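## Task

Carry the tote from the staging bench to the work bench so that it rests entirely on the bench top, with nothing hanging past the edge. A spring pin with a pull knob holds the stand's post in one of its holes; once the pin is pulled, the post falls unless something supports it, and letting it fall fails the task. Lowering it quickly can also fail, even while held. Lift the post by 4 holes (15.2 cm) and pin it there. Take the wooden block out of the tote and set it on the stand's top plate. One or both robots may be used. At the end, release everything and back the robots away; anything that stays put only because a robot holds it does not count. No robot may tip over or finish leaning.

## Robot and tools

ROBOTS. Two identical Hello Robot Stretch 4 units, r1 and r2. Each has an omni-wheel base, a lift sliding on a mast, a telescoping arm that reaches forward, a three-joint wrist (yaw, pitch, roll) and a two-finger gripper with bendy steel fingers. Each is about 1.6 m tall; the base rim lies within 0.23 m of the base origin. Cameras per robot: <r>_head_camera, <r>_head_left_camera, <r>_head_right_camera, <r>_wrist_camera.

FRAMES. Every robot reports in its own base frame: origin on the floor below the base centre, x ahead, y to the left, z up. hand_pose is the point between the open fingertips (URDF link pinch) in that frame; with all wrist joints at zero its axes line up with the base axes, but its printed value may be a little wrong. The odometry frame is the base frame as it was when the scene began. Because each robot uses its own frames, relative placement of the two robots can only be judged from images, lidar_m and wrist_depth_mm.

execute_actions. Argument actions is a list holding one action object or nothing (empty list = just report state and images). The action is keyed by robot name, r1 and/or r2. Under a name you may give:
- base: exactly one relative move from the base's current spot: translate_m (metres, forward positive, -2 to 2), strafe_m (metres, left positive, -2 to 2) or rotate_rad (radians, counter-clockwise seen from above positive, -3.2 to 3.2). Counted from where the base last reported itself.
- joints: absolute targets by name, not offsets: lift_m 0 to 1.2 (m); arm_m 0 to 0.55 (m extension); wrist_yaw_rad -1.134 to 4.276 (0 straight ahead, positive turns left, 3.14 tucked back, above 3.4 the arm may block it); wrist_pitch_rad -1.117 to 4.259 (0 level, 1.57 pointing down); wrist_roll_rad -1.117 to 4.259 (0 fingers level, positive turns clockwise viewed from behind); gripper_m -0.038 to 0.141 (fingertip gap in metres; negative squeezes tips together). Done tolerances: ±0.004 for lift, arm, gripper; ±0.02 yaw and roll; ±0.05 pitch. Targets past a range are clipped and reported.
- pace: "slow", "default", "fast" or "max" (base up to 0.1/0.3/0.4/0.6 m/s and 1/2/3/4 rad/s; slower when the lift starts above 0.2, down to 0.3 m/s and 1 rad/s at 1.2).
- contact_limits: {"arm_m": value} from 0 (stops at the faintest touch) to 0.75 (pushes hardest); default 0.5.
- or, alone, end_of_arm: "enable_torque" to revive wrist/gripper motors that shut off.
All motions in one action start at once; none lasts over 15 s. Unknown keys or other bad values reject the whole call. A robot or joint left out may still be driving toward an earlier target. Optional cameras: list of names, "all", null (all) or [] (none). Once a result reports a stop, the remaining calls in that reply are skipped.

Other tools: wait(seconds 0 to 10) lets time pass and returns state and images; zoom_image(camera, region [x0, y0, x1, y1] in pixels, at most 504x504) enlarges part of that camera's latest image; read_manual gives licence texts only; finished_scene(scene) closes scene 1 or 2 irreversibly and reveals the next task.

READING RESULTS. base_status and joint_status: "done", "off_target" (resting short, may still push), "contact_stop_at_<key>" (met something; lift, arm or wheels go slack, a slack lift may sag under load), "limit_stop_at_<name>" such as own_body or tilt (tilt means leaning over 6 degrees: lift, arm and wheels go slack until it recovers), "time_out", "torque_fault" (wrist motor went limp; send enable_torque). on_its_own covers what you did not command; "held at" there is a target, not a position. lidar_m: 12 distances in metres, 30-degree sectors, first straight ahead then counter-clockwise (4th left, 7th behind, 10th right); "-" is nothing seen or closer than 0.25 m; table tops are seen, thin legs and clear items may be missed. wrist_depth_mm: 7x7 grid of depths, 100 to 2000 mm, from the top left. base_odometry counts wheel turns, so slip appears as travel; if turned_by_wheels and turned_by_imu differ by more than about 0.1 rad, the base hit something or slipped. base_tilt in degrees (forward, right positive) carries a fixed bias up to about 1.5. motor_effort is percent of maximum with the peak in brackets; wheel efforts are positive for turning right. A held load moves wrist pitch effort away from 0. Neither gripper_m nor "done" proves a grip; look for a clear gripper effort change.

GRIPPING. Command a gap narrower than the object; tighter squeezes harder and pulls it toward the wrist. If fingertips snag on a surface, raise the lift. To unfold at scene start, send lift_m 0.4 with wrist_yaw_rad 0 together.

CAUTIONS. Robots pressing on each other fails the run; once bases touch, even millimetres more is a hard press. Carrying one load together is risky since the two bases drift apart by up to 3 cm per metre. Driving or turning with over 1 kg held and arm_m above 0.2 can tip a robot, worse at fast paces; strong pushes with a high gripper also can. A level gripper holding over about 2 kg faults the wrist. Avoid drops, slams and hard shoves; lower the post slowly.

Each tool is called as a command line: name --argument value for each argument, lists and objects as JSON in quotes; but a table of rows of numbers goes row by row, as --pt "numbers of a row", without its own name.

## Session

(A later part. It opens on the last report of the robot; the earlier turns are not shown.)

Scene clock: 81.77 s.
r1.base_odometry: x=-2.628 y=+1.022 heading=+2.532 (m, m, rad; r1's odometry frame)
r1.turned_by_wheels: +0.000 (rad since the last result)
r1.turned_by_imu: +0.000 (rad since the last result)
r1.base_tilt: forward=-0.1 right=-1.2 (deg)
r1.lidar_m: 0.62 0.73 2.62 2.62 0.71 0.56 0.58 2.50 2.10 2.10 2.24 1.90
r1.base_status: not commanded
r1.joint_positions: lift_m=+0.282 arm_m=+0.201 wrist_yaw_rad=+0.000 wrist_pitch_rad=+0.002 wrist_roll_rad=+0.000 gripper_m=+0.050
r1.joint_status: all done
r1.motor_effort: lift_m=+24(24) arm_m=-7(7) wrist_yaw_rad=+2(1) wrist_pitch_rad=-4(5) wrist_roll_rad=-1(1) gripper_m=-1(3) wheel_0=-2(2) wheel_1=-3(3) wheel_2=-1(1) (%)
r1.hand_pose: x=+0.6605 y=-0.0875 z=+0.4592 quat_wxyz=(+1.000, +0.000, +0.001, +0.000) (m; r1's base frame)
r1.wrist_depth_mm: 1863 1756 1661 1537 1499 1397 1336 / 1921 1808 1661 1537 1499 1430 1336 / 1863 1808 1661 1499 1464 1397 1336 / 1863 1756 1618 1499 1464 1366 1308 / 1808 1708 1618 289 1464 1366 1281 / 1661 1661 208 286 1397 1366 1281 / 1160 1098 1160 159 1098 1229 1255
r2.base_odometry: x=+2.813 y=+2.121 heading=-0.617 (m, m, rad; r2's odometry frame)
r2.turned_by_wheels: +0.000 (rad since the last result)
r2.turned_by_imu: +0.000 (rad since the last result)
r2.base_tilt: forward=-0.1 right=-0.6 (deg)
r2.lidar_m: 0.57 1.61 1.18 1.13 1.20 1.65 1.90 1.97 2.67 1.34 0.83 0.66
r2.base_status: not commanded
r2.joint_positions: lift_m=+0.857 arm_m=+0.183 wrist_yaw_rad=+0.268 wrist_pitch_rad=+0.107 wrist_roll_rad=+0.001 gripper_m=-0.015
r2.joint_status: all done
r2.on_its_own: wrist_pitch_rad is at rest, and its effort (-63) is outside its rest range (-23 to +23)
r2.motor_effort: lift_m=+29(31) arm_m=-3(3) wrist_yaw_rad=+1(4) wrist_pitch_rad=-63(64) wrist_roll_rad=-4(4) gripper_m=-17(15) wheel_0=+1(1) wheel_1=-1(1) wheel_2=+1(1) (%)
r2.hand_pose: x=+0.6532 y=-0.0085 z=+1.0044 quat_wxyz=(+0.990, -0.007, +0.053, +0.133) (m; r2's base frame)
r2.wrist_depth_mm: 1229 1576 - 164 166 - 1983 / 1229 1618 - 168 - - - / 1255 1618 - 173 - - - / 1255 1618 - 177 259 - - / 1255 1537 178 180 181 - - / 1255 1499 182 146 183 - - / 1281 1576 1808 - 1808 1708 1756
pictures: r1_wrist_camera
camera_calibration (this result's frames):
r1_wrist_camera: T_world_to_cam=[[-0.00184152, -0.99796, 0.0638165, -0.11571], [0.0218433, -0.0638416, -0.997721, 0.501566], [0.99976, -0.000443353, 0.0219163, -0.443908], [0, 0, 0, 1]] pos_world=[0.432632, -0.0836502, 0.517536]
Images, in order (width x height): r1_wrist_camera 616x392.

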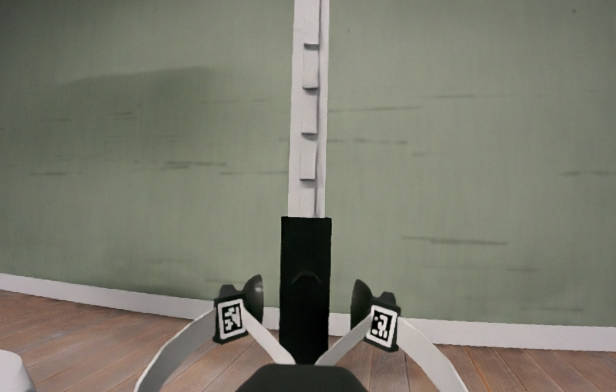

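execute_actions --actions '[{"r2": {"joints": {"lift_m": 0.841}, "pace": "slow"}}]' --cameras '["r1_wrist_camera"]'

Scene clock: 82.70 s.
r1.base_odometry: x=-2.628 y=+1.022 heading=+2.532 (m, m, rad; r1's odometry frame)
r1.turned_by_wheels: +0.000 (rad since the last result)
r1.turned_by_imu: +0.000 (rad since the last result)
r1.base_tilt: forward=-0.1 right=-1.2 (deg)
r1.lidar_m: 0.64 0.73 2.62 2.63 0.70 0.57 0.59 2.51 2.11 2.08 2.26 1.91
r1.base_status: not commanded
r1.joint_positions: lift_m=+0.282 arm_m=+0.201 wrist_yaw_rad=+0.000 wrist_pitch_rad=+0.002 wrist_roll_rad=+0.000 gripper_m=+0.050
r1.joint_status: not commanded
r1.motor_effort: lift_m=+24(24) arm_m=-6(6) wrist_yaw_rad=+2(2) wrist_pitch_rad=-4(4) wrist_roll_rad=-1(1) gripper_m=-5(2) wheel_0=-2(2) wheel_1=-3(3) wheel_2=+0(1) (%)
r1.hand_pose: x=+0.6605 y=-0.0875 z=+0.4592 quat_wxyz=(+1.000, +0.000, +0.001, +0.000) (m; r1's base frame)
r1.wrist_depth_mm: 1921 1756 1661 1537 1499 1397 1366 / 1921 1756 1661 1499 1464 1397 1308 / 1863 1756 1661 1499 1464 1397 1336 / 1863 1756 1618 1464 1464 1336 1336 / 1863 1708 1618 289 1464 1366 1308 / 1661 1661 209 286 1397 1366 1308 / 1138 1118 1160 158 1118 1205 1255
r2.base_odometry: x=+2.813 y=+2.121 heading=-0.617 (m, m, rad; r2's odometry frame)
r2.turned_by_wheels: +0.000 (rad since the last result)
r2.turned_by_imu: +0.000 (rad since the last result)
r2.base_tilt: forward=-0.1 right=-0.6 (deg)
r2.lidar_m: 0.58 1.61 1.18 1.13 1.18 1.63 1.89 1.98 2.72 1.33 0.83 0.66
r2.base_status: not commanded
r2.joint_positions: lift_m=+0.841 arm_m=+0.182 wrist_yaw_rad=+0.266 wrist_pitch_rad=+0.090 wrist_roll_rad=+0.001 gripper_m=-0.015
r2.joint_status: all done
r2.motor_effort: lift_m=+14(26) arm_m=-3(3) wrist_yaw_rad=+5(7) wrist_pitch_rad=-15(65) wrist_roll_rad=-4(5) gripper_m=-15(16) wheel_0=+0(0) wheel_1=-1(1) wheel_2=+0(1) (%)
r2.hand_pose: x=+0.6536 y=-0.0087 z=+0.9935 quat_wxyz=(+0.990, -0.006, +0.045, +0.133) (m; r2's base frame)
r2.wrist_depth_mm: 1229 1576 - 168 - - 1983 / 1205 1618 - 171 - - - / 1255 1661 - 175 - - - / 1229 1661 - 178 - - - / 1281 1430 170 172 175 - - / 1255 1537 188 203 183 - - / 1308 1576 1863 - 1863 1756 1808
pictures: r1_wrist_camera
camera_calibration (this result's frames):
r1_wrist_camera: T_world_to_cam=[[-0.00184167, -0.99796, 0.0638166, -0.11571], [0.0218432, -0.0638416, -0.997721, 0.501567], [0.99976, -0.000443516, 0.0219163, -0.443908], [0, 0, 0, 1]] pos_world=[0.432632, -0.0836502, 0.517536]
Images, in order (width x height): r1_wrist_camera 616x392.

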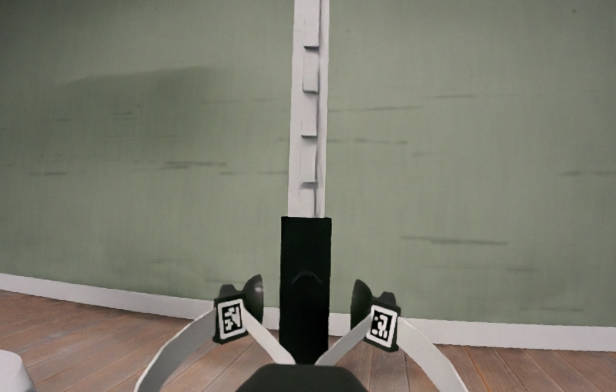

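Locked: the pin carries the load. Release r2 and retreat.

execute_actions --actions '[{"r2": {"joints": {"gripper_m": 0.09, "lift_m": 0.836}}, "r1": {"joints": {"arm_m": 0.0}}}]' --cameras '[]'

execute_actions --actions '[{"r2": {"joints": {"lift_m": 0.815}}}]' --cameras '[]'

execute_actions --actions '[{"r2": {"joints": {"arm_m": 0.0}, "base": {"translate_m": -0.2}}, "r1": {"base": {"translate_m": -0.15}}}]'

Scene clock: 84.57 s.
r1.base_odometry: x=-2.628 y=+1.022 heading=+2.532 (m, m, rad; r1's odometry frame)
r1.turned_by_wheels: +0.000 (rad since the last result)
r1.turned_by_imu: +0.001 (rad since the last result)
r1.base_tilt: forward=-0.1 right=-1.2 (deg)
r1.lidar_m: 0.65 0.72 2.66 2.62 0.72 0.61 0.61 2.48 2.14 2.11 2.24 1.90
r1.base_status: not commanded
r1.joint_positions: lift_m=+0.282 arm_m=+0.001 wrist_yaw_rad=+0.000 wrist_pitch_rad=+0.002 wrist_roll_rad=+0.000 gripper_m=+0.050
r1.joint_status: all done
r1.motor_effort: lift_m=+24(24) arm_m=-7(6) wrist_yaw_rad=+1(1) wrist_pitch_rad=-5(5) wrist_roll_rad=-1(1) gripper_m=-1(2) wheel_0=-2(2) wheel_1=-3(3) wheel_2=-1(1) (%)
r1.hand_pose: x=+0.4607 y=-0.0874 z=+0.4592 quat_wxyz=(+1.000, +0.000, +0.001, +0.000) (m; r1's base frame)
r1.wrist_depth_mm: - - 1863 1808 1708 1618 1576 / - 1983 1863 1756 1708 1576 1499 / - 1983 1863 1756 1618 1618 1499 / - 1983 1808 1708 1661 1576 1537 / - 1921 1863 1708 1661 1537 1464 / 1661 1756 208 1708 1537 1537 1464 / 668 1098 1138 158 1118 1229 1255
r2.base_odometry: x=+2.813 y=+2.121 heading=-0.617 (m, m, rad; r2's odometry frame)
r2.turned_by_wheels: +0.000 (rad since the last result)
r2.turned_by_imu: +0.000 (rad since the last result)
r2.base_tilt: forward=+0.0 right=-0.6 (deg)
r2.lidar_m: 0.58 1.62 1.18 1.13 1.18 1.63 1.90 1.97 2.71 1.33 0.83 0.70
r2.base_status: not commanded
r2.joint_positions: lift_m=+0.836 arm_m=+0.182 wrist_yaw_rad=+0.268 wrist_pitch_rad=+0.087 wrist_roll_rad=+0.000 gripper_m=+0.090
r2.joint_status: all done
r2.motor_effort: lift_m=+13(12) arm_m=-2(2) wrist_yaw_rad=+0(8) wrist_pitch_rad=-5(14) wrist_roll_rad=-3(4) gripper_m=+0(17) wheel_0=+1(0) wheel_1=-1(1) wheel_2=+0(1) (%)
r2.hand_pose: x=+0.6535 y=-0.0082 z=+0.9896 quat_wxyz=(+0.990, -0.006, +0.043, +0.133) (m; r2's base frame)
r2.wrist_depth_mm: 1229 1576 - 167 - - - / 1229 1576 - 171 - - - / 1229 1618 - 174 - - - / 1281 1618 - 177 249 - - / 1255 1464 160 162 165 - - / 1255 1576 - 159 - - - / 1308 1576 1863 - 1921 1808 1863
pictures: none
No camera images: the call's "cameras" was empty. Leave "cameras" out to get every camera's image.

Scene clock: 85.37 s.
r1.base_odometry: x=-2.628 y=+1.022 heading=+2.532 (m, m, rad; r1's odometry frame)
r1.turned_by_wheels: +0.000 (rad since the last result)
r1.turned_by_imu: +0.000 (rad since the last result)
r1.base_tilt: forward=-0.1 right=-1.2 (deg)
r1.lidar_m: 0.64 0.73 2.64 2.61 0.72 0.59 0.59 2.49 2.11 2.11 2.26 1.89
r1.base_status: not commanded
r1.joint_positions: lift_m=+0.282 arm_m=+0.001 wrist_yaw_rad=+0.000 wrist_pitch_rad=+0.002 wrist_roll_rad=+0.000 gripper_m=+0.050
r1.joint_status: not commanded
r1.motor_effort: lift_m=+24(24) arm_m=-7(7) wrist_yaw_rad=+1(1) wrist_pitch_rad=-4(5) wrist_roll_rad=-1(1) gripper_m=-1(4) wheel_0=-3(3) wheel_1=-3(3) wheel_2=+0(1) (%)
r1.hand_pose: x=+0.4607 y=-0.0874 z=+0.4592 quat_wxyz=(+1.000, +0.000, +0.001, +0.000) (m; r1's base frame)
r1.wrist_depth_mm: - - 1921 1756 1661 1618 1537 / - - 1921 1808 1708 1576 1537 / - 1921 1863 1756 1661 1576 1499 / - 1983 1863 1708 1661 1537 1537 / - 1921 1808 1708 1661 1576 1464 / 1661 1708 209 1708 1576 1537 1464 / 668 1118 1160 158 1118 1255 1255
r2.base_odometry: x=+2.813 y=+2.121 heading=-0.617 (m, m, rad; r2's odometry frame)
r2.turned_by_wheels: +0.000 (rad since the last result)
r2.turned_by_imu: +0.000 (rad since the last result)
r2.base_tilt: forward=-0.1 right=-0.5 (deg)
r2.lidar_m: 0.56 1.63 1.17 1.13 1.20 1.63 1.90 1.94 2.70 1.35 0.83 0.71
r2.base_status: not commanded
r2.joint_positions: lift_m=+0.815 arm_m=+0.182 wrist_yaw_rad=+0.268 wrist_pitch_rad=+0.087 wrist_roll_rad=+0.000 gripper_m=+0.090
r2.joint_status: all done
r2.motor_effort: lift_m=+14(12) arm_m=-1(2) wrist_yaw_rad=+0(1) wrist_pitch_rad=-5(5) wrist_roll_rad=-3(3) gripper_m=-4(0) wheel_0=+1(0) wheel_1=-1(1) wheel_2=+0(0) (%)
r2.hand_pose: x=+0.6535 y=-0.0082 z=+0.9685 quat_wxyz=(+0.990, -0.006, +0.043, +0.133) (m; r2's base frame)
r2.wrist_depth_mm: 1229 1576 - 167 - - - / 1229 1618 - 171 - - - / 1229 1618 - 174 - - - / 1281 1499 185 176 176 - - / 1255 1618 - 212 - - - / 1281 1576 - 160 - - - / 1281 1576 1808 - 1863 1808 1808
pictures: none
No camera images: the call's "cameras" was empty. Leave "cameras" out to get every camera's image.

Scene clock: 87.43 s.
r1.base_odometry: x=-2.506 y=+0.937 heading=+2.532 (m, m, rad; r1's odometry frame)
r1.turned_by_wheels: +0.000 (rad since the last result)
r1.turned_by_imu: +0.001 (rad since the last result)
r1.base_tilt: forward=-0.1 right=-1.2 (deg)
r1.lidar_m: 0.81 0.93 2.66 2.66 0.51 0.46 0.45 2.41 2.08 2.07 2.35 2.05
r1.base_status: done
r1.joint_positions: lift_m=+0.282 arm_m=+0.001 wrist_yaw_rad=+0.000 wrist_pitch_rad=+0.002 wrist_roll_rad=+0.000 gripper_m=+0.050
r1.joint_status: not commanded
r1.motor_effort: lift_m=+24(24) arm_m=-7(7) wrist_yaw_rad=+1(1) wrist_pitch_rad=-4(4) wrist_roll_rad=+0(1) gripper_m=-3(3) wheel_0=-3(7) wheel_1=-1(5) wheel_2=+1(8) (%)
r1.hand_pose: x=+0.4607 y=-0.0874 z=+0.4592 quat_wxyz=(+1.000, +0.000, +0.001, +0.000) (m; r1's base frame)
r1.wrist_depth_mm: - - - 1983 1863 1756 1708 / - - - 1921 1863 1756 1661 / - - - 1921 1808 1756 1661 / - - - 1921 1808 1708 1618 / - - 1983 1863 1808 1708 1618 / 1499 1756 209 1708 1576 1661 1618 / 854 1118 1160 158 1118 1229 1229
r2.base_odometry: x=+2.650 y=+2.236 heading=-0.617 (m, m, rad; r2's odometry frame)
r2.turned_by_wheels: +0.000 (rad since the last result)
r2.turned_by_imu: +0.000 (rad since the last result)
r2.base_tilt: forward=-0.1 right=-0.6 (deg)
r2.lidar_m: 0.73 1.62 1.19 1.13 1.18 1.63 1.69 1.74 2.39 1.37 1.10 1.00
r2.base_status: done
r2.joint_positions: lift_m=+0.815 arm_m=+0.003 wrist_yaw_rad=+0.268 wrist_pitch_rad=+0.087 wrist_roll_rad=+0.000 gripper_m=+0.090
r2.joint_status: all done
joint sent to its limit — the command would take r2.arm_m past its lower limit, so that joint was sent only as far as its limit.
r2.motor_effort: lift_m=+14(13) arm_m=-5(5) wrist_yaw_rad=+0(0) wrist_pitch_rad=-6(6) wrist_roll_rad=-4(3) gripper_m=-2(2) wheel_0=-3(10) wheel_1=-2(6) wheel_2=+3(8) (%)
r2.hand_pose: x=+0.4742 y=-0.0082 z=+0.9684 quat_wxyz=(+0.990, -0.006, +0.043, +0.133) (m; r2's base frame)
r2.wrist_depth_mm: 1229 1618 - - - - - / 1229 1618 - - - - - / 1229 1661 - - - - - / 1281 1618 - - - - - / 1255 1661 - - 591 - - / 1255 1576 - 160 - - - / 1308 1618 1808 - 1921 1756 1808
pictures: r1_head_camera, r1_head_left_camera, r1_head_right_camera, r1_wrist_camera, r2_head_camera, r2_head_left_camera, r2_head_right_camera, r2_wrist_camera
camera_calibration (this result's frames):
r1_wrist_camera: T_world_to_cam=[[-0.00159779, -0.997959, 0.0638331, -0.116128], [0.0219315, -0.0638528, -0.997718, 0.505919], [0.999758, -0.000194187, 0.0219887, -0.244108], [0, 0, 0, 1]] pos_world=[0.232768, -0.0836341, 0.517545]
r2_wrist_camera: T_world_to_cam=[[0.259468, -0.965735, -0.00563666, -0.126129], [-0.128192, -0.0286557, -0.991335, 1.06795], [0.957206, 0.257943, -0.131234, -0.0946733], [0, 0, 0, 1]] pos_world=[0.260251, -0.0667838, 1.04557]
Images, in order (width x height): r1_head_camera 420x560, r1_head_left_camera 420x672, r1_head_right_camera 420x672, r1_wrist_camera 616x392, r2_head_camera 420x560, r2_head_left_camera 420x672, r2_head_right_camera 420x672, r2_wrist_camera 616x392.

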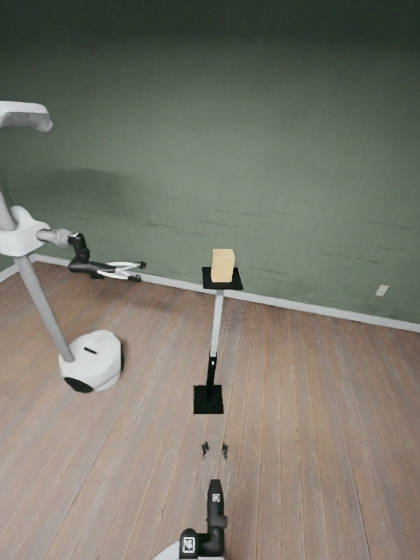

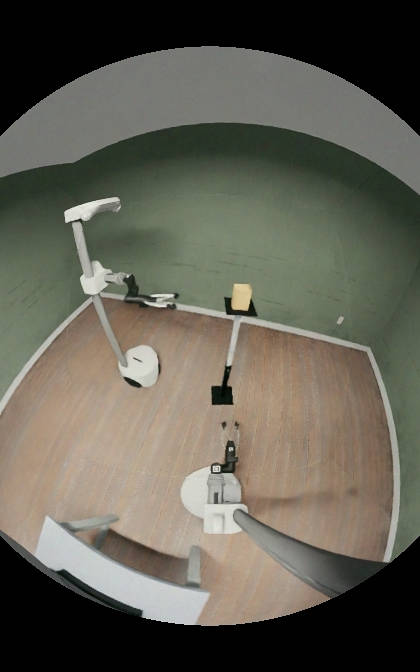

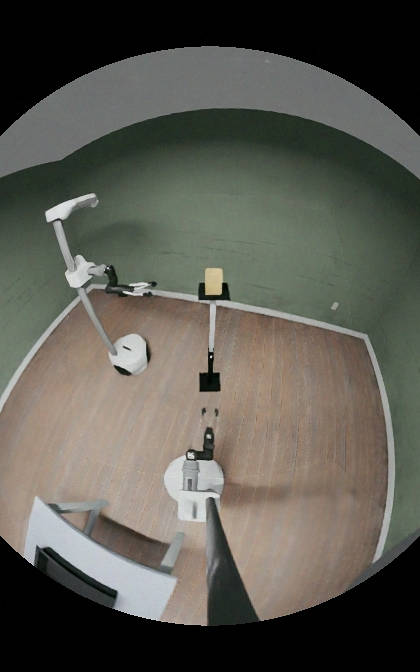

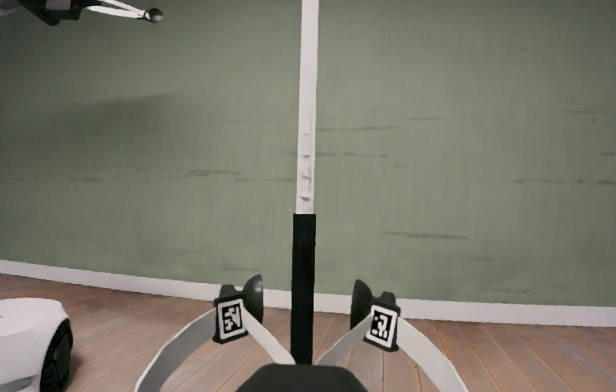

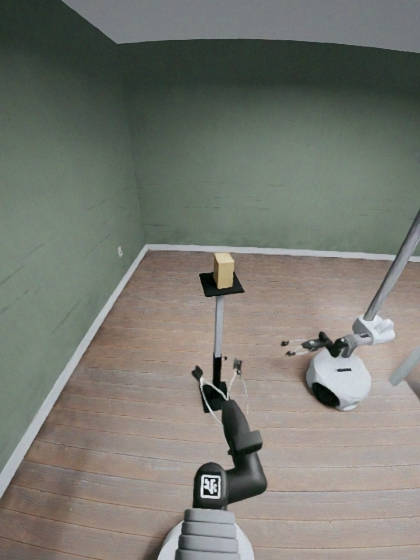

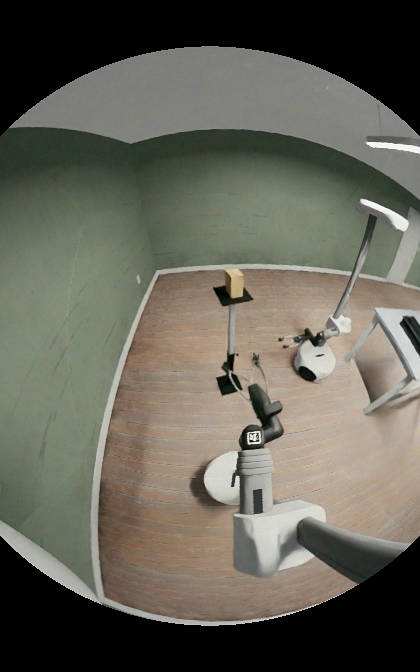

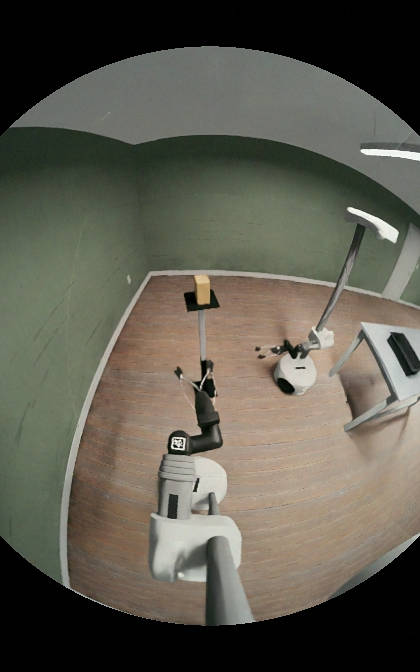

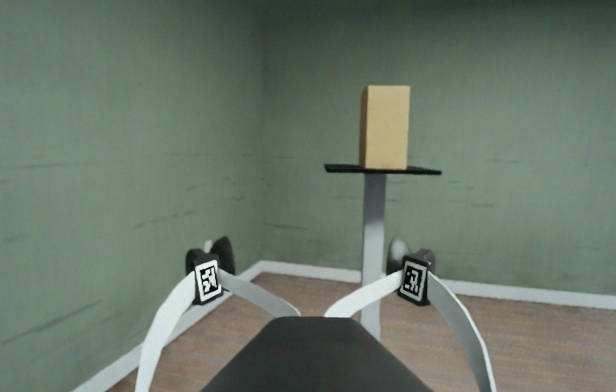

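The post is raised and locked, the block is on the plate, the tote is on the bench, and both robots are clear.

finished_scene --scene 2

The scene is finished: the task was done.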